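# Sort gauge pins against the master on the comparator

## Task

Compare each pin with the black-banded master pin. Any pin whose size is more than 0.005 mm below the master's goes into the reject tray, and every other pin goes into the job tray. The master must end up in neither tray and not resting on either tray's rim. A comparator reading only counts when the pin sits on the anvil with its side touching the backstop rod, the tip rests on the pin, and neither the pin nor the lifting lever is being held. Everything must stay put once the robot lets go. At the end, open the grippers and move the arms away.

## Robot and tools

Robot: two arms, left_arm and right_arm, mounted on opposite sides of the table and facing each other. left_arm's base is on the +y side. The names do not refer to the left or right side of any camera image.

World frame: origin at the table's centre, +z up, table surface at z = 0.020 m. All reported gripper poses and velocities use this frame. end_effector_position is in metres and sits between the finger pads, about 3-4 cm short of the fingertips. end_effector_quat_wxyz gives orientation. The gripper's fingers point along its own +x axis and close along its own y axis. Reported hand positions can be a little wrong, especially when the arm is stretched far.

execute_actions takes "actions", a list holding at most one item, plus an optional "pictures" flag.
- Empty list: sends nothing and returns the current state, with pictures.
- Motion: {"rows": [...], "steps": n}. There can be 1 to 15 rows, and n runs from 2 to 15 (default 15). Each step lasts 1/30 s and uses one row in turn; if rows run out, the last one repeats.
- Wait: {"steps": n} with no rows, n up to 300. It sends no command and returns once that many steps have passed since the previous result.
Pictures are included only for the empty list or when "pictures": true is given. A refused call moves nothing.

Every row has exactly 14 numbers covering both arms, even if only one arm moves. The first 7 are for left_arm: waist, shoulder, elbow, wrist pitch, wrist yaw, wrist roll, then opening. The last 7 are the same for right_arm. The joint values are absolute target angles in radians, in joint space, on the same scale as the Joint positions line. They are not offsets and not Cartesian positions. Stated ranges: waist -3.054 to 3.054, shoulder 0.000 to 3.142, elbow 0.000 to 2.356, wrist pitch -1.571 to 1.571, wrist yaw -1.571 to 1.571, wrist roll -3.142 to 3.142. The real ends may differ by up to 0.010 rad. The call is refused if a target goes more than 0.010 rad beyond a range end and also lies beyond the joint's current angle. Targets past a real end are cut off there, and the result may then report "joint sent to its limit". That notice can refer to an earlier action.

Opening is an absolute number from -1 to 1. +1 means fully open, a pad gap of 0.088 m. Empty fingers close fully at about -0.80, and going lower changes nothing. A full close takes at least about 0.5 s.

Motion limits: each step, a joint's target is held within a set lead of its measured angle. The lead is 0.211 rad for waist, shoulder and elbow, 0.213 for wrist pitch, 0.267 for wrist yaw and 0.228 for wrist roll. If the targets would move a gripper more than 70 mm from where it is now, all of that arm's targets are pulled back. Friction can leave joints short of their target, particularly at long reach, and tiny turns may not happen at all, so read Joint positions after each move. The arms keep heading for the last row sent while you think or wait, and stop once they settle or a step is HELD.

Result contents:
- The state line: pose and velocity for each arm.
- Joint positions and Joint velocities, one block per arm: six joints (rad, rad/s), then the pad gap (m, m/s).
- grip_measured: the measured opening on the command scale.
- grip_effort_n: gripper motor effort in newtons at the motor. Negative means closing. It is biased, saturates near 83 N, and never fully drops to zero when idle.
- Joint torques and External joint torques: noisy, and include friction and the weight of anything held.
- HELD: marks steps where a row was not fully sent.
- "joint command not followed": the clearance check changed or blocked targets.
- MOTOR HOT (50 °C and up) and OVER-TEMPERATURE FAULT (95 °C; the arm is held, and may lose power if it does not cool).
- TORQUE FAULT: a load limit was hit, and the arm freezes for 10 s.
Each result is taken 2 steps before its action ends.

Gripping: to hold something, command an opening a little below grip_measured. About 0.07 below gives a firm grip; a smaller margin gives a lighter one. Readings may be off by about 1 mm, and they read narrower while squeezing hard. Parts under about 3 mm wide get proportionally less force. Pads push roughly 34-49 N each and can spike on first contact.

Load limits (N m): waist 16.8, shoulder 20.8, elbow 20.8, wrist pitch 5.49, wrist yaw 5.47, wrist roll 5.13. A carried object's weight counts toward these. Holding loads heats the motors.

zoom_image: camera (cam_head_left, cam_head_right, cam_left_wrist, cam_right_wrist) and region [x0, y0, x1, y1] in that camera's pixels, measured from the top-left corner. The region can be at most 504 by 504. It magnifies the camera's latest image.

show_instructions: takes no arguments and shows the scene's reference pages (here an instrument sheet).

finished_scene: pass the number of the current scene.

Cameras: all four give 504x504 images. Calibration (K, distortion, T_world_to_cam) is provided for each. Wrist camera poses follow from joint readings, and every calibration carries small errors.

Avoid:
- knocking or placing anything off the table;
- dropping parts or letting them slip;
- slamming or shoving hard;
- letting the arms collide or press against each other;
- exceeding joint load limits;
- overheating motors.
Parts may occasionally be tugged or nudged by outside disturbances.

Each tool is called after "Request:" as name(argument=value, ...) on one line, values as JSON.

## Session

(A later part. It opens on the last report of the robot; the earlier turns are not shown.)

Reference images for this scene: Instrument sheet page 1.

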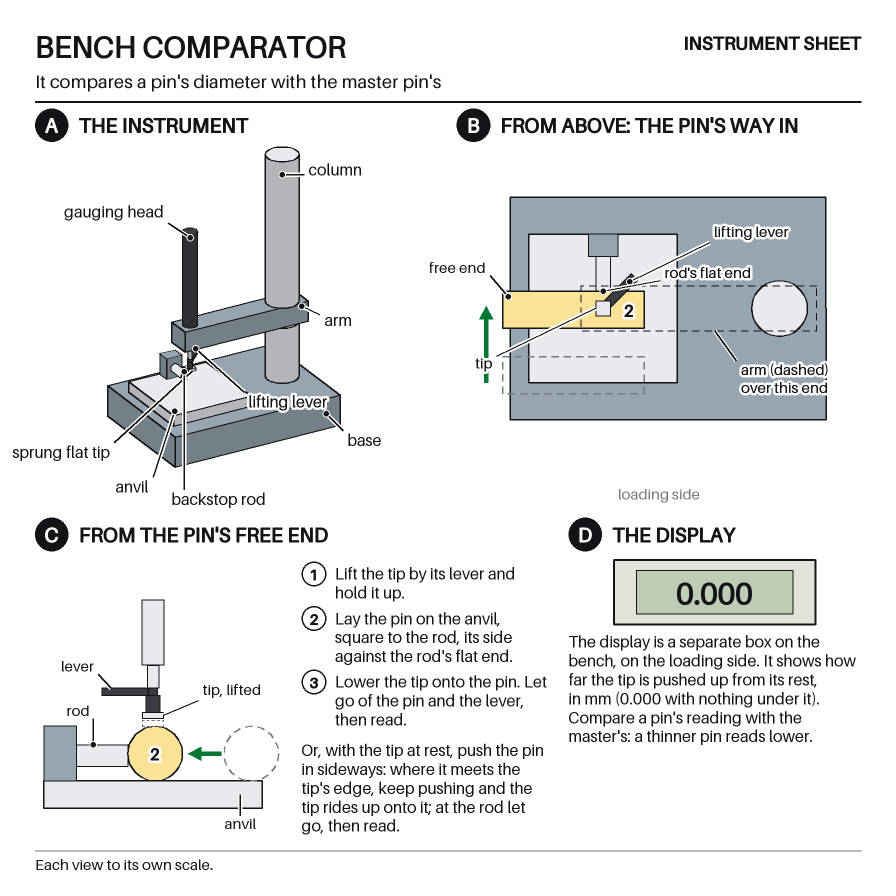

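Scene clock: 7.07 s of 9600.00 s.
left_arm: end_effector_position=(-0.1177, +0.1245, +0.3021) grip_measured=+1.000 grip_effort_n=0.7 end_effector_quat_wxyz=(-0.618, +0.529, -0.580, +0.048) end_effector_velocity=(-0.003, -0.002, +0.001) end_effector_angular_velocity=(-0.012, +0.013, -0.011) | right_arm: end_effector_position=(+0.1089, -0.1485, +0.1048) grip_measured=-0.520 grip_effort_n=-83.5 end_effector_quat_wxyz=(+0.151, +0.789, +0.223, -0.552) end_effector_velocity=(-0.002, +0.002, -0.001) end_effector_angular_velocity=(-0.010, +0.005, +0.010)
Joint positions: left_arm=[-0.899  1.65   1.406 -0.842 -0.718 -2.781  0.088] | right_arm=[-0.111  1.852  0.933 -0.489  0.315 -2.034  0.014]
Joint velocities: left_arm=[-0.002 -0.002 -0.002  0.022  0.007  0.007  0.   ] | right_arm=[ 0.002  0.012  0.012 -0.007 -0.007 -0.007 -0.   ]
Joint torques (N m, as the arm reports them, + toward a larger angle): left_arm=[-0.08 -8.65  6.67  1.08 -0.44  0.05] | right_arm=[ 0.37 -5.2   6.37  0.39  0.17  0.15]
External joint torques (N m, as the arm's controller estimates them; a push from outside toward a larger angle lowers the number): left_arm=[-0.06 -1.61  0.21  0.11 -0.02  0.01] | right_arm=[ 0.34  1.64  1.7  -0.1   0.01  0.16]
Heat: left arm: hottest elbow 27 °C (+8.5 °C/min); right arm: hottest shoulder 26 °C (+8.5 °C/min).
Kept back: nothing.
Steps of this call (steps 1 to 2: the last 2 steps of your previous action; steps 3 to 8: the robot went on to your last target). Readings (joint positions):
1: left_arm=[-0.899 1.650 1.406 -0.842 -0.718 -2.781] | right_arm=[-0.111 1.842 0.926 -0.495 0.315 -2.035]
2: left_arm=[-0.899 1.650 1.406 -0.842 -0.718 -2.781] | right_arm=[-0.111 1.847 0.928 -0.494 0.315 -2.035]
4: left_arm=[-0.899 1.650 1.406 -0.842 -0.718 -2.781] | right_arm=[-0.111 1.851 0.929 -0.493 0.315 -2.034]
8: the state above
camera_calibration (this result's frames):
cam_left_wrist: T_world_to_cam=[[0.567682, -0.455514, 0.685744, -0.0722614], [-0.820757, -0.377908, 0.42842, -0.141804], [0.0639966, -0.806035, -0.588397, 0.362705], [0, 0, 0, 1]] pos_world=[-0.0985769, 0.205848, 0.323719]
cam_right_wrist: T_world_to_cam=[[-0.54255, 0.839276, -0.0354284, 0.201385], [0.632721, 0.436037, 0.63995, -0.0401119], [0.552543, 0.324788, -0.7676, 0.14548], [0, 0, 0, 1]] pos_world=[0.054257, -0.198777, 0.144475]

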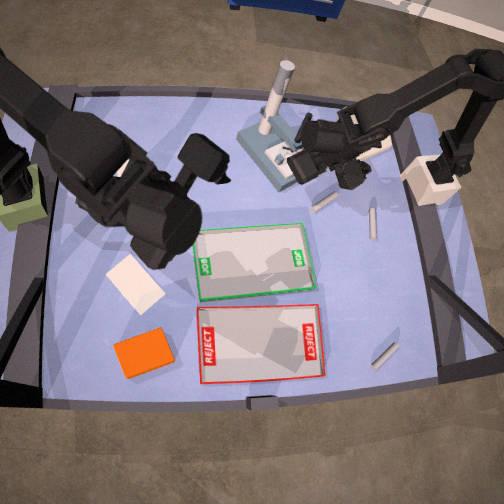

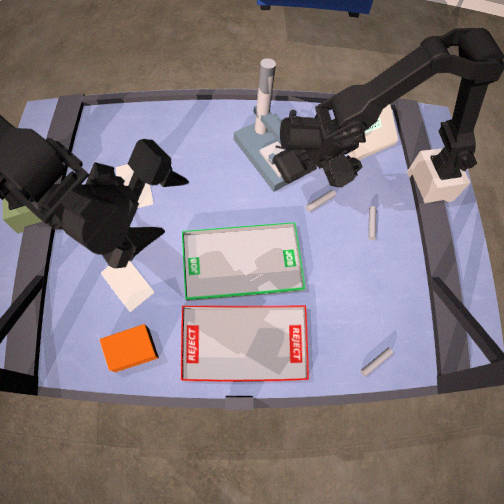

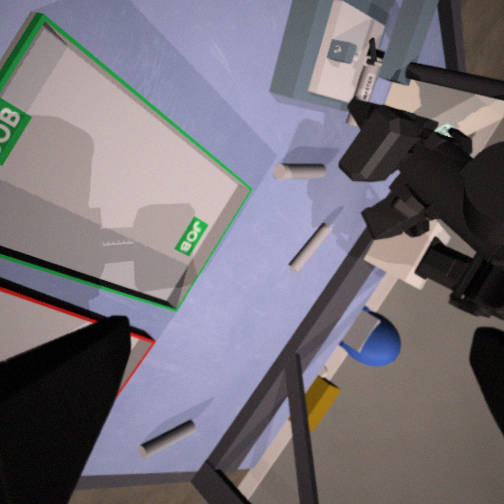

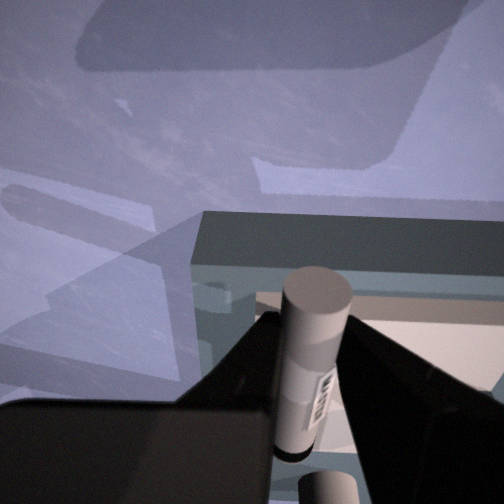

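Consistent. Lower, relax, slide.

Request:
execute_actions(actions=[{"rows":[[-0.899,1.65,1.406,-0.842,-0.718,-2.781,1,-0.108,1.871,0.934,-0.476,0.315,-2.03,-0.6],[-0.899,1.65,1.406,-0.842,-0.718,-2.781,1,-0.108,1.871,0.934,-0.476,0.315,-2.03,-0.6],[-0.899,1.65,1.406,-0.842,-0.718,-2.781,1,-0.108,1.871,0.934,-0.476,0.315,-2.03,-0.6],[-0.899,1.65,1.406,-0.842,-0.718,-2.781,1,-0.108,1.871,0.934,-0.476,0.315,-2.03,-0.6],[-0.899,1.65,1.406,-0.842,-0.718,-2.781,1,-0.108,1.871,0.934,-0.476,0.315,-2.03,-0.52],[-0.899,1.65,1.406,-0.842,-0.718,-2.781,1,-0.108,1.871,0.934,-0.476,0.315,-2.03,-0.47],[-0.899,1.65,1.406,-0.842,-0.718,-2.781,1,-0.108,1.871,0.934,-0.476,0.315,-2.03,-0.42],[-0.899,1.65,1.406,-0.842,-0.718,-2.781,1,-0.108,1.871,0.934,-0.476,0.315,-2.03,-0.42],[-0.899,1.65,1.406,-0.842,-0.718,-2.781,1,-0.108,1.871,0.934,-0.476,0.315,-2.03,-0.42],[-0.899,1.65,1.406,-0.842,-0.718,-2.781,1,-0.108,1.871,0.934,-0.476,0.315,-2.03,-0.42],[-0.899,1.65,1.406,-0.842,-0.718,-2.781,1,-0.108,1.871,0.934,-0.476,0.315,-2.03,-0.42],[-0.899,1.65,1.406,-0.842,-0.718,-2.781,1,-0.108,1.871,0.934,-0.476,0.315,-2.03,-0.46],[-0.899,1.65,1.406,-0.842,-0.718,-2.781,1,-0.108,1.871,0.934,-0.476,0.315,-2.03,-0.5],[-0.899,1.65,1.406,-0.842,-0.718,-2.781,1,-0.108,1.871,0.934,-0.476,0.315,-2.03,-0.54],[-0.899,1.65,1.406,-0.842,-0.718,-2.781,1,-0.108,1.871,0.934,-0.476,0.315,-2.03,-0.6]]}])

Request:
execute_actions(actions=[{"steps":6}])

Request:
execute_actions(actions=[{"rows":[[-0.899,1.65,1.406,-0.842,-0.718,-2.781,1,-0.104,1.876,0.952,-0.479,0.315,-2.03,-0.6],[-0.899,1.65,1.406,-0.842,-0.718,-2.781,1,-0.101,1.881,0.959,-0.481,0.315,-2.028,-0.6],[-0.899,1.65,1.406,-0.842,-0.718,-2.781,1,-0.098,1.886,0.967,-0.484,0.315,-2.026,-0.6],[-0.899,1.65,1.406,-0.842,-0.718,-2.781,1,-0.095,1.891,0.974,-0.486,0.316,-2.024,-0.6],[-0.899,1.65,1.406,-0.842,-0.718,-2.781,1,-0.092,1.896,0.982,-0.489,0.316,-2.022,-0.6],[-0.899,1.65,1.406,-0.842,-0.718,-2.781,1,-0.089,1.901,0.989,-0.491,0.317,-2.02,-0.6],[-0.899,1.65,1.406,-0.842,-0.718,-2.781,1,-0.086,1.906,0.997,-0.494,0.317,-2.018,-0.6],[-0.899,1.65,1.406,-0.842,-0.718,-2.781,1,-0.083,1.911,1.004,-0.496,0.318,-2.016,-0.6],[-0.899,1.65,1.406,-0.842,-0.718,-2.781,1,-0.08,1.915,1.011,-0.498,0.318,-2.014,-0.6],[-0.899,1.65,1.406,-0.842,-0.718,-2.781,1,-0.077,1.92,1.019,-0.501,0.319,-2.012,-0.6],[-0.899,1.65,1.406,-0.842,-0.718,-2.781,1,-0.074,1.925,1.026,-0.503,0.319,-2.01,-0.6],[-0.899,1.65,1.406,-0.842,-0.718,-2.781,1,-0.071,1.93,1.034,-0.506,0.32,-2.008,-0.6],[-0.899,1.65,1.406,-0.842,-0.718,-2.781,1,-0.068,1.935,1.041,-0.508,0.32,-2.006,-0.6]]}])

Request:
execute_actions(actions=[{"steps":10}], pictures=true)

Scene clock: 7.97 s of 9600.00 s.
left_arm: end_effector_position=(-0.1177, +0.1245, +0.3021) grip_measured=+1.000 grip_effort_n=0.7 end_effector_quat_wxyz=(-0.618, +0.529, -0.580, +0.048) end_effector_velocity=(+0.002, +0.000, +0.002) end_effector_angular_velocity=(-0.009, +0.008, +0.020) | right_arm: end_effector_position=(+0.1088, -0.1471, +0.1025) grip_measured=-0.454 grip_effort_n=-17.9 end_effector_quat_wxyz=(+0.150, +0.790, +0.224, -0.551) end_effector_velocity=(+0.000, -0.001, -0.005) end_effector_angular_velocity=(-0.013, -0.010, +0.008)
Joint positions: left_arm=[-0.899  1.65   1.406 -0.842 -0.718 -2.781  0.088] | right_arm=[-0.111  1.862  0.933 -0.478  0.316 -2.033  0.017]
Joint velocities: left_arm=[ 0.002 -0.002  0.002 -0.007 -0.007 -0.022  0.   ] | right_arm=[ 0.002  0.017 -0.002  0.007  0.007 -0.007 -0.024]
Joint torques (N m, as the arm reports them, + toward a larger angle): left_arm=[-0.07 -8.64  6.7   1.09 -0.44  0.06] | right_arm=[ 0.32 -5.19  5.37  0.3   0.14  0.15]
External joint torques (N m, as the arm's controller estimates them; a push from outside toward a larger angle lowers the number): left_arm=[-0.11 -1.54  0.24  0.14 -0.01  0.02] | right_arm=[ 0.31  1.74  0.63 -0.22 -0.04  0.15]
Heat: left arm: hottest elbow 27 °C (+7.5 °C/min); right arm: hottest shoulder 26 °C (+7.5 °C/min).
Steps of this call (steps 1 to 14: the robot went on to your last target; steps 15 to 27: the first 13 steps of this action). Readings (joint positions):
15: left_arm=[-0.899 1.650 1.406 -0.842 -0.718 -2.781] | right_arm=[-0.111 1.854 0.933 -0.488 0.315 -2.034]
16: left_arm=[-0.899 1.650 1.406 -0.842 -0.718 -2.781] | right_arm=[-0.111 1.856 0.933 -0.485 0.315 -2.034]
18: left_arm=[-0.899 1.650 1.406 -0.842 -0.718 -2.781] | right_arm=[-0.111 1.858 0.933 -0.482 0.315 -2.033]
22: left_arm=[-0.899 1.650 1.406 -0.842 -0.718 -2.781] | right_arm=[-0.111 1.859 0.933 -0.481 0.316 -2.033]
27: the state above

Scene clock: 8.17 s of 9600.00 s.
left_arm: end_effector_position=(-0.1177, +0.1245, +0.3021) grip_measured=+1.000 grip_effort_n=0.7 end_effector_quat_wxyz=(-0.618, +0.529, -0.580, +0.048) end_effector_velocity=(-0.000, -0.000, +0.001) end_effector_angular_velocity=(-0.007, -0.006, -0.004) | right_arm: end_effector_position=(+0.1087, -0.1471, +0.1024) grip_measured=-0.519 grip_effort_n=-83.5 end_effector_quat_wxyz=(+0.151, +0.790, +0.224, -0.551) end_effector_velocity=(-0.001, -0.007, -0.002) end_effector_angular_velocity=(-0.025, +0.006, -0.003)
Joint positions: left_arm=[-0.899  1.65   1.406 -0.842 -0.718 -2.781  0.088] | right_arm=[-0.11   1.862  0.933 -0.478  0.316 -2.033  0.014]
Joint velocities: left_arm=[-0.002 -0.002 -0.002  0.007 -0.007  0.007  0.   ] | right_arm=[ 0.002 -0.002 -0.007 -0.022 -0.007  0.007 -0.   ]
Joint torques (N m, as the arm reports them, + toward a larger angle): left_arm=[-0.09 -8.65  6.69  1.08 -0.44  0.05] | right_arm=[ 0.29 -5.06  5.33  0.31  0.14  0.15]
External joint torques (N m, as the arm's controller estimates them; a push from outside toward a larger angle lowers the number): left_arm=[-0.08 -1.63  0.26  0.12 -0.02  0.01] | right_arm=[ 0.26  1.87  0.62 -0.2  -0.03  0.15]
Heat: left arm: hottest elbow 27 °C (+7.3 °C/min); right arm: hottest shoulder 26 °C (+7.3 °C/min).
Kept back: nothing.
Steps of this call (steps 1 to 2: the last 2 steps of your previous action; steps 3 to 6: the robot went on to your last target). Readings (joint positions):
1: left_arm=[-0.899 1.650 1.406 -0.842 -0.718 -2.781] | right_arm=[-0.111 1.862 0.933 -0.478 0.316 -2.033]
2: left_arm=[-0.899 1.650 1.406 -0.842 -0.718 -2.781] | right_arm=[-0.110 1.862 0.933 -0.478 0.316 -2.033]
4: left_arm=[-0.899 1.650 1.406 -0.842 -0.718 -2.781] | right_arm=[-0.110 1.862 0.933 -0.478 0.316 -2.033]
6: the state above

Scene clock: 8.60 s of 9600.00 s.
left_arm: end_effector_position=(-0.1177, +0.1245, +0.3021) grip_measured=+1.000 grip_effort_n=0.7 end_effector_quat_wxyz=(-0.618, +0.529, -0.580, +0.048) end_effector_velocity=(+0.001, -0.001, +0.003) end_effector_angular_velocity=(-0.020, -0.006, +0.013) | right_arm: end_effector_position=(+0.0978, -0.1303, +0.1036) grip_measured=-0.519 grip_effort_n=-83.5 end_effector_quat_wxyz=(+0.151, +0.789, +0.229, -0.549) end_effector_velocity=(-0.025, +0.037, +0.002) end_effector_angular_velocity=(-0.006, +0.002, -0.002)
Joint positions: left_arm=[-0.899  1.65   1.406 -0.842 -0.718 -2.781  0.088] | right_arm=[-0.082  1.913  1.01  -0.504  0.321 -2.015  0.014]
Joint velocities: left_arm=[-0.002 -0.002 -0.002  0.007 -0.022 -0.007  0.   ] | right_arm=[ 0.061  0.129  0.198 -0.095  0.007  0.066 -0.   ]
Joint torques (N m, as the arm reports them, + toward a larger angle): left_arm=[-0.07 -8.65  6.68  1.08 -0.43  0.05] | right_arm=[ 0.87 -5.33  6.92  0.33  0.07  0.14]
External joint torques (N m, as the arm's controller estimates them; a push from outside toward a larger angle lowers the number): left_arm=[-0.08 -1.6   0.23  0.12 -0.01  0.01] | right_arm=[ 0.82  2.11  1.9  -0.26 -0.1   0.14]
Heat: left arm: hottest elbow 27 °C (+7.0 °C/min); right arm: hottest shoulder 26 °C (+7.0 °C/min).
Steps of this call (steps 1 to 13: the first 13 steps of this action). Readings (joint positions):
1: left_arm=[-0.899 1.650 1.406 -0.842 -0.718 -2.781] | right_arm=[-0.110 1.862 0.933 -0.478 0.316 -2.033]
2: left_arm=[-0.899 1.650 1.406 -0.842 -0.718 -2.781] | right_arm=[-0.110 1.863 0.936 -0.479 0.316 -2.033]
4: left_arm=[-0.899 1.650 1.406 -0.842 -0.718 -2.781] | right_arm=[-0.107 1.870 0.946 -0.482 0.316 -2.032]
8: left_arm=[-0.899 1.650 1.406 -0.842 -0.718 -2.781] | right_arm=[-0.096 1.889 0.975 -0.489 0.316 -2.025]
13: the state above

Scene clock: 8.93 s of 9600.00 s.
left_arm: end_effector_position=(-0.1177, +0.1245, +0.3021) grip_measured=+1.000 grip_effort_n=0.7 end_effector_quat_wxyz=(-0.618, +0.529, -0.580, +0.048) end_effector_velocity=(+0.003, +0.004, -0.003) end_effector_angular_velocity=(+0.015, -0.016, +0.006) | right_arm: end_effector_position=(+0.0950, -0.1260, +0.1038) grip_measured=-0.519 grip_effort_n=-83.5 end_effector_quat_wxyz=(+0.151, +0.789, +0.231, -0.549) end_effector_velocity=(-0.000, -0.000, +0.001) end_effector_angular_velocity=(-0.006, +0.005, +0.006)
Joint positions: left_arm=[-0.899  1.65   1.406 -0.842 -0.718 -2.781  0.088] | right_arm=[-0.075  1.925  1.028 -0.509  0.322 -2.01   0.014]
Joint velocities: left_arm=[-0.002 -0.002 -0.007 -0.022 -0.007 -0.007  0.   ] | right_arm=[-0.002 -0.002  0.002 -0.007 -0.007 -0.007 -0.   ]
Joint torques (N m, as the arm reports them, + toward a larger angle): left_arm=[-0.06 -8.65  6.67  1.08 -0.44  0.05] | right_arm=[ 0.82 -5.49  6.82  0.27  0.11  0.14]
External joint torques (N m, as the arm's controller estimates them; a push from outside toward a larger angle lowers the number): left_arm=[-0.1  -1.64  0.3   0.15 -0.02  0.01] | right_arm=[ 0.77  2.01  1.95 -0.27 -0.06  0.14]
Heat: left arm: hottest elbow 27 °C (+6.7 °C/min); right arm: hottest shoulder 26 °C (+6.7 °C/min).
Kept back: nothing.
Steps of this call (steps 1 to 2: the last 2 steps of your previous action; steps 3 to 10: the robot went on to your last target). Readings (joint positions):
1: left_arm=[-0.899 1.650 1.406 -0.842 -0.718 -2.781] | right_arm=[-0.080 1.917 1.016 -0.505 0.321 -2.013]
2: left_arm=[-0.899 1.650 1.406 -0.842 -0.718 -2.781] | right_arm=[-0.077 1.920 1.020 -0.505 0.321 -2.012]
4: left_arm=[-0.899 1.650 1.406 -0.842 -0.718 -2.781] | right_arm=[-0.075 1.923 1.026 -0.507 0.322 -2.010]
8: left_arm=[-0.899 1.650 1.406 -0.842 -0.718 -2.781] | right_arm=[-0.075 1.925 1.028 -0.508 0.322 -2.010]
10: the state above
camera_calibration (this result's frames):
cam_left_wrist: T_world_to_cam=[[0.567682, -0.455514, 0.685744, -0.0722614], [-0.820757, -0.377908, 0.42842, -0.141804], [0.0639966, -0.806035, -0.588397, 0.362705], [0, 0, 0, 1]] pos_world=[-0.0985769, 0.205848, 0.323719]
cam_right_wrist: T_world_to_cam=[[-0.552712, 0.832926, -0.0272766, 0.174265], [0.626289, 0.43674, 0.645771, -0.0403269], [0.549792, 0.339842, -0.763044, 0.146793], [0, 0, 0, 1]] pos_world=[0.0408689, -0.177424, 0.142805]

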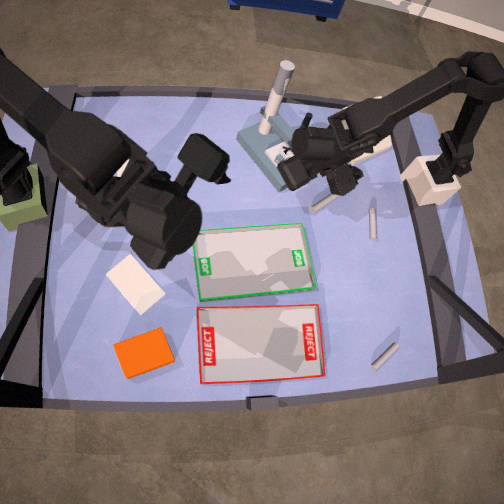

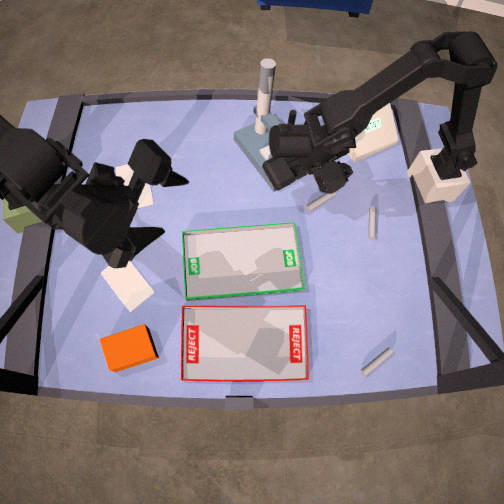

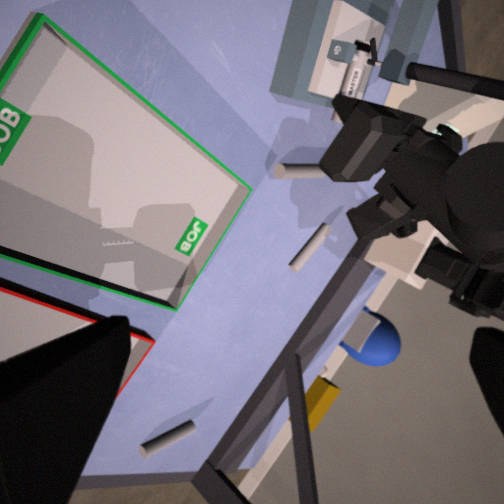

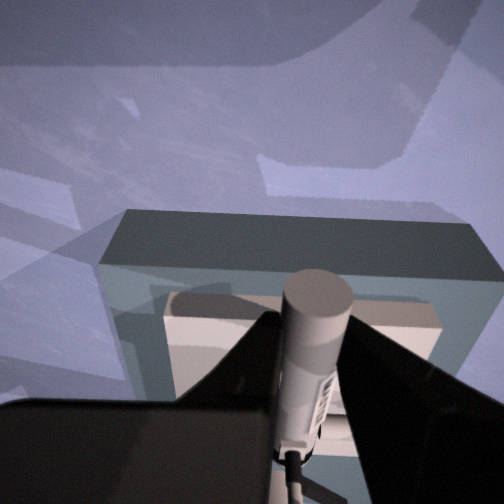

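Nearly seated; push one more step, release.

Request:
execute_actions(actions=[{"rows":[[-0.899,1.65,1.406,-0.842,-0.718,-2.781,1,-0.065,1.94,1.048,-0.51,0.32,-2.004,-0.6]],"steps":10}])

Request:
execute_actions(actions=[{"rows":[[-0.899,1.65,1.406,-0.842,-0.718,-2.781,1,-0.073,1.929,1.034,-0.514,0.323,-2.006,-0.6],[-0.899,1.65,1.406,-0.842,-0.718,-2.781,1,-0.073,1.929,1.034,-0.514,0.323,-2.006,-0.6],[-0.899,1.65,1.406,-0.842,-0.718,-2.781,1,-0.073,1.929,1.034,-0.514,0.323,-2.006,-0.52],[-0.899,1.65,1.406,-0.842,-0.718,-2.781,1,-0.073,1.929,1.034,-0.514,0.323,-2.006,-0.48],[-0.899,1.65,1.406,-0.842,-0.718,-2.781,1,-0.073,1.929,1.034,-0.514,0.323,-2.006,-0.44],[-0.899,1.65,1.406,-0.842,-0.718,-2.781,1,-0.073,1.929,1.034,-0.514,0.323,-2.006,-0.3]]}])

Request:
execute_actions(actions=[{"steps":15}], pictures=true)

Request:
zoom_image(camera="cam_head_right", region=[350,105,400,155])

Request:
zoom_image(camera="cam_right_wrist", region=[250,380,374,504])

Scene clock: 9.40 s of 9600.00 s.
left_arm: end_effector_position=(-0.1177, +0.1245, +0.3021) grip_measured=+1.000 grip_effort_n=0.7 end_effector_quat_wxyz=(-0.618, +0.529, -0.580, +0.048) end_effector_velocity=(+0.002, +0.003, -0.002) end_effector_angular_velocity=(+0.019, -0.003, +0.004) | right_arm: end_effector_position=(+0.0947, -0.1258, +0.1037) grip_measured=-0.519 grip_effort_n=-83.5 end_effector_quat_wxyz=(+0.152, +0.790, +0.230, -0.548) end_effector_velocity=(+0.001, -0.005, -0.001) end_effector_angular_velocity=(-0.029, -0.000, +0.019)
Joint positions: left_arm=[-0.899  1.65   1.406 -0.842 -0.718 -2.781  0.088] | right_arm=[-0.074  1.928  1.033 -0.515  0.324 -2.007  0.014]
Joint velocities: left_arm=[ 0.002 -0.002 -0.002 -0.022  0.007 -0.007  0.   ] | right_arm=[-0.002 -0.002 -0.002 -0.022 -0.007 -0.022 -0.   ]
Joint torques (N m, as the arm reports them, + toward a larger angle): left_arm=[-0.05 -8.65  6.7   1.07 -0.44  0.05] | right_arm=[ 1.01 -5.34  7.    0.46  0.02  0.13]
External joint torques (N m, as the arm's controller estimates them; a push from outside toward a larger angle lowers the number): left_arm=[-0.12 -1.54  0.24  0.13 -0.01  0.01] | right_arm=[ 1.01  2.21  2.14 -0.06 -0.16  0.13]
Heat: left arm: hottest elbow 27 °C (+6.4 °C/min); right arm: hottest shoulder 26 °C (+6.4 °C/min).
Steps of this call (steps 1 to 6: the robot went on to your last target; steps 7 to 14: the first 8 steps of this action). Readings (joint positions):
7: left_arm=[-0.899 1.650 1.406 -0.842 -0.718 -2.781] | right_arm=[-0.075 1.926 1.029 -0.510 0.322 -2.009]
8: left_arm=[-0.899 1.650 1.406 -0.842 -0.718 -2.781] | right_arm=[-0.074 1.927 1.031 -0.512 0.322 -2.008]
10: left_arm=[-0.899 1.650 1.406 -0.842 -0.718 -2.781] | right_arm=[-0.074 1.928 1.032 -0.514 0.324 -2.007]
14: the state above

Scene clock: 9.90 s of 9600.00 s.
left_arm: end_effector_position=(-0.1177, +0.1245, +0.3021) grip_measured=+1.000 grip_effort_n=0.7 end_effector_quat_wxyz=(-0.618, +0.529, -0.580, +0.048) end_effector_velocity=(+0.002, +0.003, -0.002) end_effector_angular_velocity=(+0.014, +0.007, +0.014) | right_arm: end_effector_position=(+0.0948, -0.1260, +0.1037) grip_measured=-0.316 grip_effort_n=16.0 end_effector_quat_wxyz=(+0.152, +0.790, +0.229, -0.548) end_effector_velocity=(+0.000, -0.003, +0.000) end_effector_angular_velocity=(-0.024, +0.000, +0.019)
Joint positions: left_arm=[-0.899  1.65   1.406 -0.842 -0.718 -2.781  0.088] | right_arm=[-0.074  1.928  1.033 -0.515  0.324 -2.007  0.024]
Joint velocities: left_arm=[ 0.002 -0.002 -0.002 -0.022  0.007 -0.022  0.   ] | right_arm=[-0.002 -0.002  0.002 -0.022 -0.007 -0.022  0.006]
Joint torques (N m, as the arm reports them, + toward a larger angle): left_arm=[-0.08 -8.64  6.68  1.08 -0.44  0.05] | right_arm=[ 0.11 -6.46  5.41  0.26  0.12  0.05]
External joint torques (N m, as the arm's controller estimates them; a push from outside toward a larger angle lowers the number): left_arm=[-0.11 -1.62  0.28  0.14 -0.02  0.01] | right_arm=[ 0.07  1.07  0.56 -0.25 -0.05  0.05]
Heat: left arm: hottest elbow 27 °C (+6.1 °C/min); right arm: hottest shoulder 26 °C (+6.1 °C/min).
Steps of this call (steps 1 to 2: the last 2 steps of your previous action; steps 3 to 15: the first 13 steps of this action). Readings (joint positions):
3: left_arm=[-0.899 1.650 1.406 -0.842 -0.718 -2.781] | right_arm=[-0.074 1.928 1.033 -0.515 0.324 -2.007]
4: left_arm=[-0.899 1.650 1.406 -0.842 -0.718 -2.781] | right_arm=[-0.074 1.928 1.033 -0.515 0.324 -2.007]
6: left_arm=[-0.899 1.650 1.406 -0.842 -0.718 -2.781] | right_arm=[-0.074 1.928 1.033 -0.515 0.324 -2.007]
10: left_arm=[-0.899 1.650 1.406 -0.842 -0.718 -2.781] | right_arm=[-0.074 1.928 1.033 -0.515 0.324 -2.007]
15: the state above

Scene clock: 10.40 s of 9600.00 s.
left_arm: end_effector_position=(-0.1177, +0.1245, +0.3021) grip_measured=+1.000 grip_effort_n=0.7 end_effector_quat_wxyz=(-0.618, +0.529, -0.580, +0.048) end_effector_velocity=(-0.000, -0.000, -0.002) end_effector_angular_velocity=(-0.004, -0.002, +0.006) | right_arm: end_effector_position=(+0.0948, -0.1260, +0.1037) grip_measured=-0.303 grip_effort_n=16.0 end_effector_quat_wxyz=(+0.152, +0.790, +0.229, -0.548) end_effector_velocity=(+0.001, +0.003, +0.004) end_effector_angular_velocity=(+0.016, -0.006, +0.003)
Joint positions: left_arm=[-0.899  1.65   1.406 -0.842 -0.718 -2.781  0.088] | right_arm=[-0.074  1.928  1.033 -0.515  0.324 -2.007  0.024]
Joint velocities: left_arm=[-0.002  0.002 -0.007  0.007 -0.007 -0.007  0.   ] | right_arm=[-0.002 -0.007  0.002  0.007  0.007 -0.007 -0.   ]
Joint torques (N m, as the arm reports them, + toward a larger angle): left_arm=[-0.07 -8.64  6.69  1.07 -0.43  0.05] | right_arm=[ 0.12 -6.52  5.41  0.26  0.12  0.05]
External joint torques (N m, as the arm's controller estimates them; a push from outside toward a larger angle lowers the number): left_arm=[-0.03 -1.71  0.31  0.12 -0.02  0.02] | right_arm=[ 0.13  1.1   0.47 -0.29 -0.06  0.05]
Heat: left arm: hottest elbow 28 °C (+11.5 °C/min); right arm: hottest shoulder 26 °C (+5.8 °C/min).
Kept back: nothing.
Steps of this call (steps 1 to 2: the last 2 steps of your previous action; steps 3 to 15: the robot went on to your last target). Readings (joint positions):
1: left_arm=[-0.899 1.650 1.406 -0.842 -0.718 -2.781] | right_arm=[-0.074 1.928 1.033 -0.515 0.324 -2.007]
2: left_arm=[-0.899 1.650 1.406 -0.842 -0.718 -2.781] | right_arm=[-0.074 1.928 1.033 -0.515 0.324 -2.007]
4: left_arm=[-0.899 1.650 1.406 -0.842 -0.718 -2.781] | right_arm=[-0.074 1.928 1.033 -0.515 0.324 -2.007]
8: left_arm=[-0.899 1.650 1.406 -0.842 -0.718 -2.781] | right_arm=[-0.074 1.928 1.033 -0.515 0.324 -2.007]
15: the state above
All arms were judged still, so your last target was given up. Only a new action makes them travel on or press farther. Fingers that are still opening or closing keep moving.
camera_calibration (this result's frames):
cam_left_wrist: T_world_to_cam=[[0.567682, -0.455514, 0.685744, -0.0722614], [-0.820757, -0.377908, 0.42842, -0.141804], [0.0639966, -0.806035, -0.588397, 0.362705], [0, 0, 0, 1]] pos_world=[-0.0985769, 0.205848, 0.323719]
cam_right_wrist: T_world_to_cam=[[-0.551459, 0.83359, -0.0319427, 0.174553], [0.6251, 0.438282, 0.645878, -0.0399326], [0.552398, 0.336208, -0.762772, 0.146079], [0, 0, 0, 1]] pos_world=[0.0405271, -0.177117, 0.142792]

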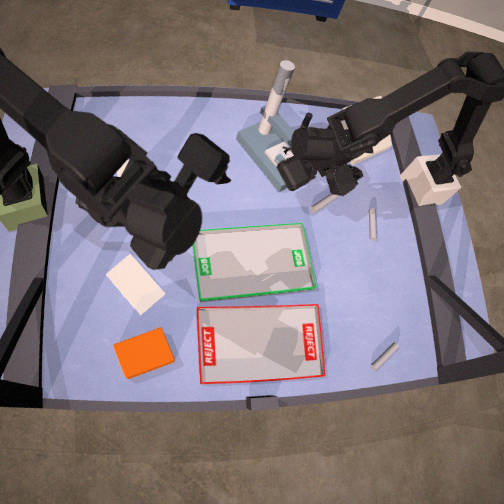

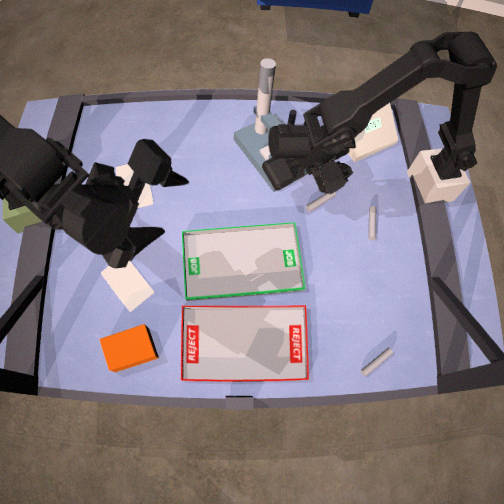

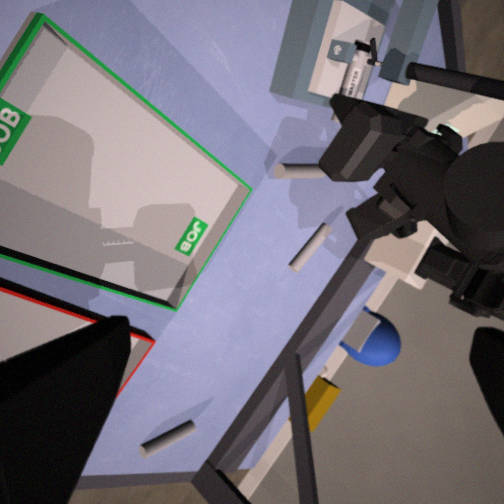

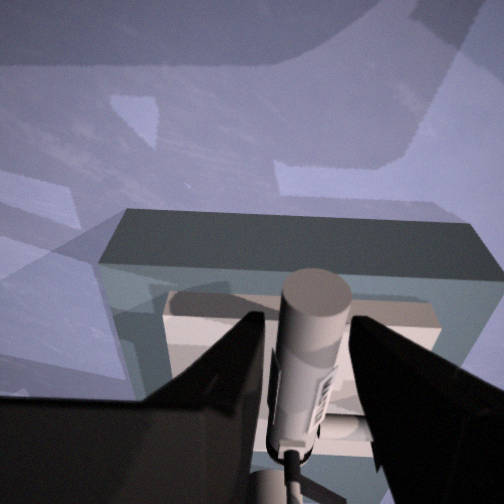

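Region (350, 105, 400, 155) of cam_head_right's 504x504 image, scaled by 10.080, with more detail than that image has.

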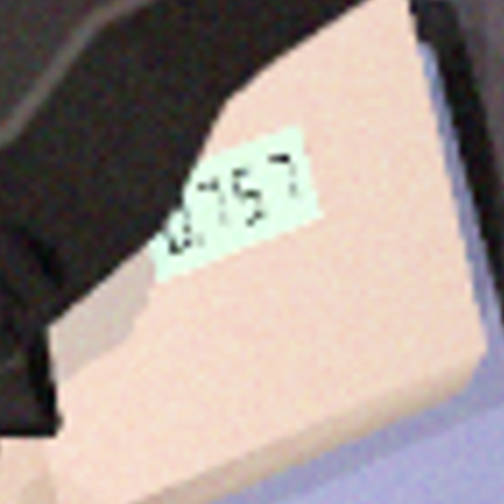

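Region (250, 380, 374, 504) of cam_right_wrist's 504x504 image, scaled by 4.065, with more detail than that image has.

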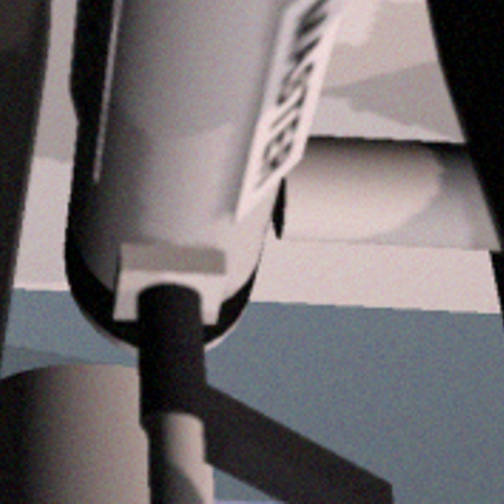

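Request:
execute_actions(actions=[{"rows":[[-0.899,1.65,1.406,-0.842,-0.718,-2.781,1,-0.073,1.929,1.034,-0.514,0.323,-2.006,-0.4],[-0.899,1.65,1.406,-0.842,-0.718,-2.781,1,-0.073,1.929,1.034,-0.514,0.323,-2.006,-0.43],[-0.899,1.65,1.406,-0.842,-0.718,-2.781,1,-0.073,1.929,1.034,-0.514,0.323,-2.006,-0.46],[-0.899,1.65,1.406,-0.842,-0.718,-2.781,1,-0.073,1.929,1.034,-0.514,0.323,-2.006,-0.5],[-0.899,1.65,1.406,-0.842,-0.718,-2.781,1,-0.073,1.929,1.034,-0.514,0.323,-2.006,-0.54],[-0.899,1.65,1.406,-0.842,-0.718,-2.781,1,-0.073,1.929,1.034,-0.514,0.323,-2.006,-0.6]],"steps":10}])

Request:
execute_actions(actions=[{"rows":[[-0.899,1.65,1.406,-0.842,-0.718,-2.781,1,-0.078,1.915,1.018,-0.512,0.323,-2.01,-0.6],[-0.899,1.65,1.406,-0.842,-0.718,-2.781,1,-0.082,1.907,1.007,-0.51,0.323,-2.012,-0.6],[-0.899,1.65,1.406,-0.842,-0.718,-2.781,1,-0.086,1.899,0.996,-0.508,0.323,-2.014,-0.6],[-0.899,1.65,1.406,-0.842,-0.718,-2.781,1,-0.09,1.89,0.985,-0.506,0.323,-2.016,-0.6],[-0.899,1.65,1.406,-0.842,-0.718,-2.781,1,-0.094,1.881,0.974,-0.504,0.323,-2.018,-0.6],[-0.899,1.65,1.406,-0.842,-0.718,-2.781,1,-0.098,1.872,0.963,-0.502,0.323,-2.02,-0.6],[-0.899,1.65,1.406,-0.842,-0.718,-2.781,1,-0.102,1.863,0.952,-0.5,0.323,-2.022,-0.6],[-0.899,1.65,1.406,-0.842,-0.718,-2.781,1,-0.106,1.854,0.941,-0.498,0.323,-2.024,-0.6],[-0.899,1.65,1.406,-0.842,-0.718,-2.781,1,-0.11,1.845,0.931,-0.496,0.323,-2.03,-0.6],[-0.899,1.65,1.406,-0.842,-0.718,-2.781,1,-0.11,1.837,0.921,-0.5,0.323,-2.03,-0.6],[-0.899,1.65,1.406,-0.842,-0.718,-2.781,1,-0.11,1.82,0.905,-0.51,0.323,-2.03,-0.6],[-0.899,1.65,1.406,-0.842,-0.718,-2.781,1,-0.11,1.79,0.885,-0.52,0.323,-2.03,-0.6],[-0.899,1.65,1.406,-0.842,-0.718,-2.781,1,-0.11,1.76,0.87,-0.54,0.323,-2.03,-0.6],[-0.899,1.65,1.406,-0.842,-0.718,-2.781,1,-0.11,1.72,0.85,-0.56,0.323,-2.03,-0.6],[-0.899,1.65,1.406,-0.842,-0.718,-2.781,1,-0.11,1.68,0.83,-0.58,0.323,-2.03,-0.6]]}])

Request:
execute_actions(actions=[{"rows":[[-0.899,1.65,1.406,-0.842,-0.718,-2.781,1,-0.11,1.63,0.81,-0.6,0.323,-2.03,-0.6],[-0.899,1.65,1.406,-0.842,-0.718,-2.781,1,-0.11,1.595,0.79,-0.61,0.323,-2.03,-0.6],[-0.899,1.65,1.406,-0.842,-0.718,-2.781,1,-0.09,1.595,0.79,-0.61,0.323,-2.03,-0.6],[-0.899,1.65,1.406,-0.842,-0.718,-2.781,1,-0.05,1.595,0.79,-0.61,0.323,-2.03,-0.6],[-0.899,1.65,1.406,-0.842,-0.718,-2.781,1,0,1.595,0.79,-0.61,0.323,-2.03,-0.6],[-0.899,1.65,1.406,-0.842,-0.718,-2.781,1,0.05,1.595,0.79,-0.61,0.323,-2.03,-0.6],[-0.899,1.65,1.406,-0.842,-0.718,-2.781,1,0.1,1.595,0.79,-0.61,0.323,-2.03,-0.6],[-0.899,1.65,1.406,-0.842,-0.718,-2.781,1,0.15,1.595,0.79,-0.61,0.323,-2.03,-0.6],[-0.899,1.65,1.406,-0.842,-0.718,-2.781,1,0.2,1.595,0.79,-0.61,0.323,-2.03,-0.6],[-0.899,1.65,1.406,-0.842,-0.718,-2.781,1,0.25,1.595,0.79,-0.61,0.323,-2.03,-0.6],[-0.899,1.65,1.406,-0.842,-0.718,-2.781,1,0.3,1.595,0.79,-0.61,0.323,-2.03,-0.6],[-0.899,1.65,1.406,-0.842,-0.718,-2.781,1,0.35,1.595,0.79,-0.61,0.323,-2.03,-0.6],[-0.899,1.65,1.406,-0.842,-0.718,-2.781,1,0.4,1.595,0.79,-0.61,0.323,-2.03,-0.6],[-0.899,1.65,1.406,-0.842,-0.718,-2.781,1,0.45,1.61,0.79,-0.6,0.323,-2.03,-0.6],[-0.899,1.65,1.406,-0.842,-0.718,-2.781,1,0.5,1.63,0.79,-0.58,0.323,-2.03,-0.6]]}])

Request:
execute_actions(actions=[{"rows":[[-0.899,1.65,1.406,-0.842,-0.718,-2.781,1,0.55,1.65,0.79,-0.56,0.323,-2.03,-0.6],[-0.899,1.65,1.406,-0.842,-0.718,-2.781,1,0.6,1.67,0.79,-0.54,0.323,-2.03,-0.6],[-0.899,1.65,1.406,-0.842,-0.718,-2.781,1,0.65,1.69,0.79,-0.52,0.323,-2.03,-0.6],[-0.899,1.65,1.406,-0.842,-0.718,-2.781,1,0.7,1.71,0.79,-0.5,0.323,-2.03,-0.6],[-0.899,1.65,1.406,-0.842,-0.718,-2.781,1,0.75,1.73,0.79,-0.48,0.323,-2.03,-0.6],[-0.899,1.65,1.406,-0.842,-0.718,-2.781,1,0.8,1.75,0.79,-0.46,0.323,-2.03,-0.6],[-0.899,1.65,1.406,-0.842,-0.718,-2.781,1,0.85,1.775,0.79,-0.435,0.323,-2.03,-0.6],[-0.899,1.65,1.406,-0.842,-0.718,-2.781,1,0.88,1.8,0.79,-0.41,0.323,-2.03,-0.6],[-0.899,1.65,1.406,-0.842,-0.718,-2.781,1,0.9,1.825,0.79,-0.385,0.323,-2.03,-0.6],[-0.899,1.65,1.406,-0.842,-0.718,-2.781,1,0.9,1.85,0.79,-0.36,0.323,-2.03,-0.6],[-0.899,1.65,1.406,-0.842,-0.718,-2.781,1,0.9,1.87,0.79,-0.34,0.323,-2.03,-0.6],[-0.899,1.65,1.406,-0.842,-0.718,-2.781,1,0.9,1.89,0.79,-0.32,0.323,-2.03,-0.6],[-0.899,1.65,1.406,-0.842,-0.718,-2.781,1,0.9,1.905,0.79,-0.305,0.323,-2.03,-0.6],[-0.899,1.65,1.406,-0.842,-0.718,-2.781,1,0.9,1.915,0.79,-0.295,0.323,-2.03,-0.6],[-0.899,1.65,1.406,-0.842,-0.718,-2.781,1,0.9,1.922,0.79,-0.29,0.323,-2.03,-0.6]]}])

Request:
execute_actions(actions=[{"steps":10}])

Scene clock: 11.33 s of 9600.00 s.
left_arm: end_effector_position=(-0.1177, +0.1245, +0.3021) grip_measured=+1.000 grip_effort_n=0.7 end_effector_quat_wxyz=(-0.618, +0.529, -0.580, +0.048) end_effector_velocity=(+0.001, +0.002, +0.000) end_effector_angular_velocity=(-0.000, -0.005, +0.006) | right_arm: end_effector_position=(+0.0948, -0.1261, +0.1037) grip_measured=-0.519 grip_effort_n=-83.5 end_effector_quat_wxyz=(+0.152, +0.790, +0.229, -0.548) end_effector_velocity=(+0.000, -0.002, -0.000) end_effector_angular_velocity=(-0.010, +0.005, +0.006)
Joint positions: left_arm=[-0.899  1.65   1.406 -0.842 -0.718 -2.781  0.088] | right_arm=[-0.074  1.928  1.033 -0.516  0.324 -2.007  0.014]
Joint velocities: left_arm=[-0.002 -0.002 -0.002 -0.007 -0.007 -0.007  0.   ] | right_arm=[-0.002 -0.002 -0.002 -0.007 -0.007 -0.007 -0.   ]
Joint torques (N m, as the arm reports them, + toward a larger angle): left_arm=[-0.07 -8.65  6.71  1.08 -0.43  0.05] | right_arm=[ 0.12 -6.5   5.47  0.31  0.12  0.05]
External joint torques (N m, as the arm's controller estimates them; a push from outside toward a larger angle lowers the number): left_arm=[-0.07 -1.61  0.28  0.13 -0.01  0.01] | right_arm=[ 0.15  1.05  0.55 -0.24 -0.05  0.05]
Heat: left arm: hottest elbow 28 °C (+10.6 °C/min); right arm: hottest shoulder 27 °C (+10.6 °C/min).
Steps of this call (steps 1 to 20: nothing new was sent; steps 21 to 28: the first 8 steps of this action). Readings (joint positions):
21: left_arm=[-0.899 1.650 1.406 -0.842 -0.718 -2.781] | right_arm=[-0.074 1.928 1.033 -0.515 0.324 -2.007]
22: left_arm=[-0.899 1.650 1.406 -0.842 -0.718 -2.781] | right_arm=[-0.074 1.928 1.033 -0.515 0.324 -2.007]
24: left_arm=[-0.899 1.650 1.406 -0.842 -0.718 -2.781] | right_arm=[-0.074 1.928 1.033 -0.515 0.324 -2.007]
28: the state above

Scene clock: 11.83 s of 9600.00 s.
left_arm: end_effector_position=(-0.1177, +0.1245, +0.3021) grip_measured=+1.000 grip_effort_n=0.7 end_effector_quat_wxyz=(-0.618, +0.529, -0.580, +0.048) end_effector_velocity=(-0.000, -0.000, +0.003) end_effector_angular_velocity=(-0.025, +0.003, +0.018) | right_arm: end_effector_position=(+0.1095, -0.1561, +0.1070) grip_measured=-0.519 grip_effort_n=-83.5 end_effector_quat_wxyz=(+0.155, +0.791, +0.217, -0.550) end_effector_velocity=(+0.024, -0.171, +0.056) end_effector_angular_velocity=(-0.227, -0.036, +0.007)
Joint positions: left_arm=[-0.899  1.65   1.406 -0.842 -0.718 -2.781  0.088] | right_arm=[-0.106  1.832  0.917 -0.509  0.323 -2.024  0.014]
Joint velocities: left_arm=[-0.007 -0.002 -0.002  0.007 -0.022 -0.022  0.   ] | right_arm=[-0.012 -0.569 -0.447 -0.344  0.007 -0.022  0.   ]
Joint torques (N m, as the arm reports them, + toward a larger angle): left_arm=[-0.05 -8.66  6.69  1.08 -0.44  0.05] | right_arm=[-0.19 -8.21  4.18 -0.12  0.18 -0.2 ]
External joint torques (N m, as the arm's controller estimates them; a push from outside toward a larger angle lowers the number): left_arm=[-0.02 -1.61  0.24  0.12 -0.02  0.01] | right_arm=[-0.32 -0.73 -0.47 -0.47  0.   -0.18]
Heat: left arm: hottest elbow 28 °C (+10.1 °C/min); right arm: hottest shoulder 27 °C (+10.1 °C/min).
Steps of this call (steps 1 to 2: the last 2 steps of your previous action; steps 3 to 15: the first 13 steps of this action). Readings (joint positions):
3: left_arm=[-0.899 1.650 1.406 -0.842 -0.718 -2.781] | right_arm=[-0.074 1.928 1.033 -0.516 0.324 -2.007]
4: left_arm=[-0.899 1.650 1.406 -0.842 -0.718 -2.781] | right_arm=[-0.074 1.926 1.031 -0.515 0.324 -2.007]
6: left_arm=[-0.899 1.650 1.406 -0.842 -0.718 -2.781] | right_arm=[-0.076 1.918 1.019 -0.508 0.323 -2.008]
10: left_arm=[-0.899 1.650 1.406 -0.842 -0.718 -2.781] | right_arm=[-0.091 1.888 0.978 -0.506 0.323 -2.015]
15: the state above

Scene clock: 12.33 s of 9600.00 s.
left_arm: end_effector_position=(-0.1177, +0.1245, +0.3021) grip_measured=+1.000 grip_effort_n=0.7 end_effector_quat_wxyz=(-0.618, +0.529, -0.580, +0.048) end_effector_velocity=(+0.003, +0.001, +0.000) end_effector_angular_velocity=(+0.004, -0.014, +0.001) | right_arm: end_effector_position=(+0.0098, -0.2096, +0.1384) grip_measured=-0.519 grip_effort_n=-83.5 end_effector_quat_wxyz=(+0.252, +0.736, +0.366, -0.511) end_effector_velocity=(-0.393, -0.133, +0.000) end_effector_angular_velocity=(-0.020, +0.008, +1.510)
Joint positions: left_arm=[-0.899  1.65   1.406 -0.842 -0.718 -2.781  0.088] | right_arm=[ 0.271  1.608  0.801 -0.606  0.323 -2.025  0.014]
Joint velocities: left_arm=[ 0.002 -0.002 -0.002 -0.007 -0.007  0.007  0.   ] | right_arm=[ 1.473 -0.012 -0.007 -0.007 -0.022 -0.037 -0.   ]
Joint torques (N m, as the arm reports them, + toward a larger angle): left_arm=[-0.08 -8.66  6.69  1.08 -0.44  0.05] | right_arm=[ 0.16 -5.91  4.5  -0.02  0.19 -0.18]
External joint torques (N m, as the arm's controller estimates them; a push from outside toward a larger angle lowers the number): left_arm=[-0.1  -1.6   0.22  0.12 -0.02  0.01] | right_arm=[ 0.42 -0.42 -0.37 -0.44 -0.01 -0.17]
Heat: left arm: hottest elbow 28 °C (+9.7 °C/min); right arm: hottest shoulder 27 °C (+9.7 °C/min).
Steps of this call (steps 1 to 2: the last 2 steps of your previous action; steps 3 to 15: the first 13 steps of this action). Readings (joint positions):
3: left_arm=[-0.899 1.650 1.406 -0.842 -0.718 -2.781] | right_arm=[-0.106 1.745 0.864 -0.556 0.323 -2.025]
4: left_arm=[-0.899 1.650 1.406 -0.842 -0.718 -2.781] | right_arm=[-0.106 1.707 0.844 -0.572 0.323 -2.025]
6: left_arm=[-0.899 1.650 1.406 -0.842 -0.718 -2.781] | right_arm=[-0.101 1.644 0.817 -0.596 0.324 -2.025]
10: left_arm=[-0.899 1.650 1.406 -0.842 -0.718 -2.781] | right_arm=[0.024 1.609 0.806 -0.602 0.327 -2.025]
15: the state above

Scene clock: 12.83 s of 9600.00 s.
left_arm: end_effector_position=(-0.1177, +0.1245, +0.3021) grip_measured=+1.000 grip_effort_n=0.7 end_effector_quat_wxyz=(-0.618, +0.529, -0.580, +0.048) end_effector_velocity=(+0.001, +0.002, -0.003) end_effector_angular_velocity=(+0.012, -0.020, -0.004) | right_arm: end_effector_position=(-0.1512, -0.2996, +0.0810) grip_measured=-0.518 grip_effort_n=-83.5 end_effector_quat_wxyz=(+0.395, +0.587, +0.574, -0.413) end_effector_velocity=(-0.040, -0.028, -0.163) end_effector_angular_velocity=(-0.053, -0.093, +0.147)
Joint positions: left_arm=[-0.899  1.65   1.406 -0.842 -0.718 -2.781  0.088] | right_arm=[ 0.891  1.849  0.799 -0.358  0.316 -2.026  0.014]
Joint velocities: left_arm=[-0.002  0.002 -0.007 -0.007 -0.007  0.007  0.   ] | right_arm=[ 0.139  0.623 -0.032  0.549 -0.007 -0.007 -0.   ]
Joint torques (N m, as the arm reports them, + toward a larger angle): left_arm=[-0.07 -8.65  6.69  1.08 -0.43  0.05] | right_arm=[-0.69 -5.14  3.82  0.35  0.44 -0.16]
External joint torques (N m, as the arm's controller estimates them; a push from outside toward a larger angle lowers the number): left_arm=[-0.08 -1.69  0.3   0.13 -0.02  0.01] | right_arm=[-0.03  1.52 -0.46 -0.14  0.16 -0.16]
Heat: left arm: hottest elbow 28 °C (+9.4 °C/min); right arm: hottest shoulder 27 °C (+9.4 °C/min).
Steps of this call (steps 1 to 2: the last 2 steps of your previous action; steps 3 to 15: the first 13 steps of this action). Readings (joint positions):
3: left_arm=[-0.899 1.650 1.406 -0.842 -0.718 -2.781] | right_arm=[0.418 1.614 0.800 -0.595 0.323 -2.026]
4: left_arm=[-0.899 1.650 1.406 -0.842 -0.718 -2.781] | right_arm=[0.467 1.624 0.800 -0.579 0.323 -2.026]
6: left_arm=[-0.899 1.650 1.406 -0.842 -0.718 -2.781] | right_arm=[0.567 1.656 0.800 -0.544 0.323 -2.026]
10: left_arm=[-0.899 1.650 1.406 -0.842 -0.718 -2.781] | right_arm=[0.767 1.738 0.800 -0.468 0.322 -2.026]
15: the state above

Scene clock: 13.17 s of 9600.00 s.
left_arm: end_effector_position=(-0.1177, +0.1245, +0.3021) grip_measured=+1.000 grip_effort_n=0.7 end_effector_quat_wxyz=(-0.618, +0.529, -0.580, +0.048) end_effector_velocity=(+0.001, +0.001, +0.002) end_effector_angular_velocity=(-0.004, -0.002, +0.006) | right_arm: end_effector_position=(-0.1536, -0.2998, +0.0638) grip_measured=-0.518 grip_effort_n=-83.5 end_effector_quat_wxyz=(+0.398, +0.586, +0.573, -0.411) end_effector_velocity=(-0.003, -0.001, -0.000) end_effector_angular_velocity=(-0.003, +0.007, +0.010)
Joint positions: left_arm=[-0.899  1.65   1.406 -0.842 -0.718 -2.781  0.088] | right_arm=[ 0.896  1.915  0.794 -0.294  0.317 -2.026  0.014]
Joint velocities: left_arm=[-0.002 -0.002  0.002 -0.007 -0.007 -0.007  0.   ] | right_arm=[ 0.002  0.002  0.002  0.007 -0.007 -0.007  0.   ]
Joint torques (N m, as the arm reports them, + toward a larger angle): left_arm=[-0.06 -8.64  6.71  1.08 -0.43  0.05] | right_arm=[ 0.41 -4.97  3.96  0.35  0.39 -0.16]
External joint torques (N m, as the arm's controller estimates them; a push from outside toward a larger angle lowers the number): left_arm=[-0.03 -1.59  0.27  0.13 -0.02  0.01] | right_arm=[ 0.45  1.61 -0.08 -0.18  0.21 -0.16]
Heat: left arm: hottest elbow 28 °C (+9.1 °C/min); right arm: hottest shoulder 27 °C (+9.1 °C/min).
Kept back: nothing.
Steps of this call (steps 1 to 2: the last 2 steps of your previous action; steps 3 to 10: the robot went on to your last target). Readings (joint positions):
1: left_arm=[-0.899 1.650 1.406 -0.842 -0.718 -2.781] | right_arm=[0.894 1.868 0.798 -0.341 0.316 -2.026]
2: left_arm=[-0.899 1.650 1.406 -0.842 -0.718 -2.781] | right_arm=[0.895 1.884 0.798 -0.326 0.316 -2.026]
4: left_arm=[-0.899 1.650 1.406 -0.842 -0.718 -2.781] | right_arm=[0.895 1.905 0.796 -0.310 0.317 -2.026]
8: left_arm=[-0.899 1.650 1.406 -0.842 -0.718 -2.781] | right_arm=[0.895 1.915 0.794 -0.296 0.317 -2.026]
10: the state above


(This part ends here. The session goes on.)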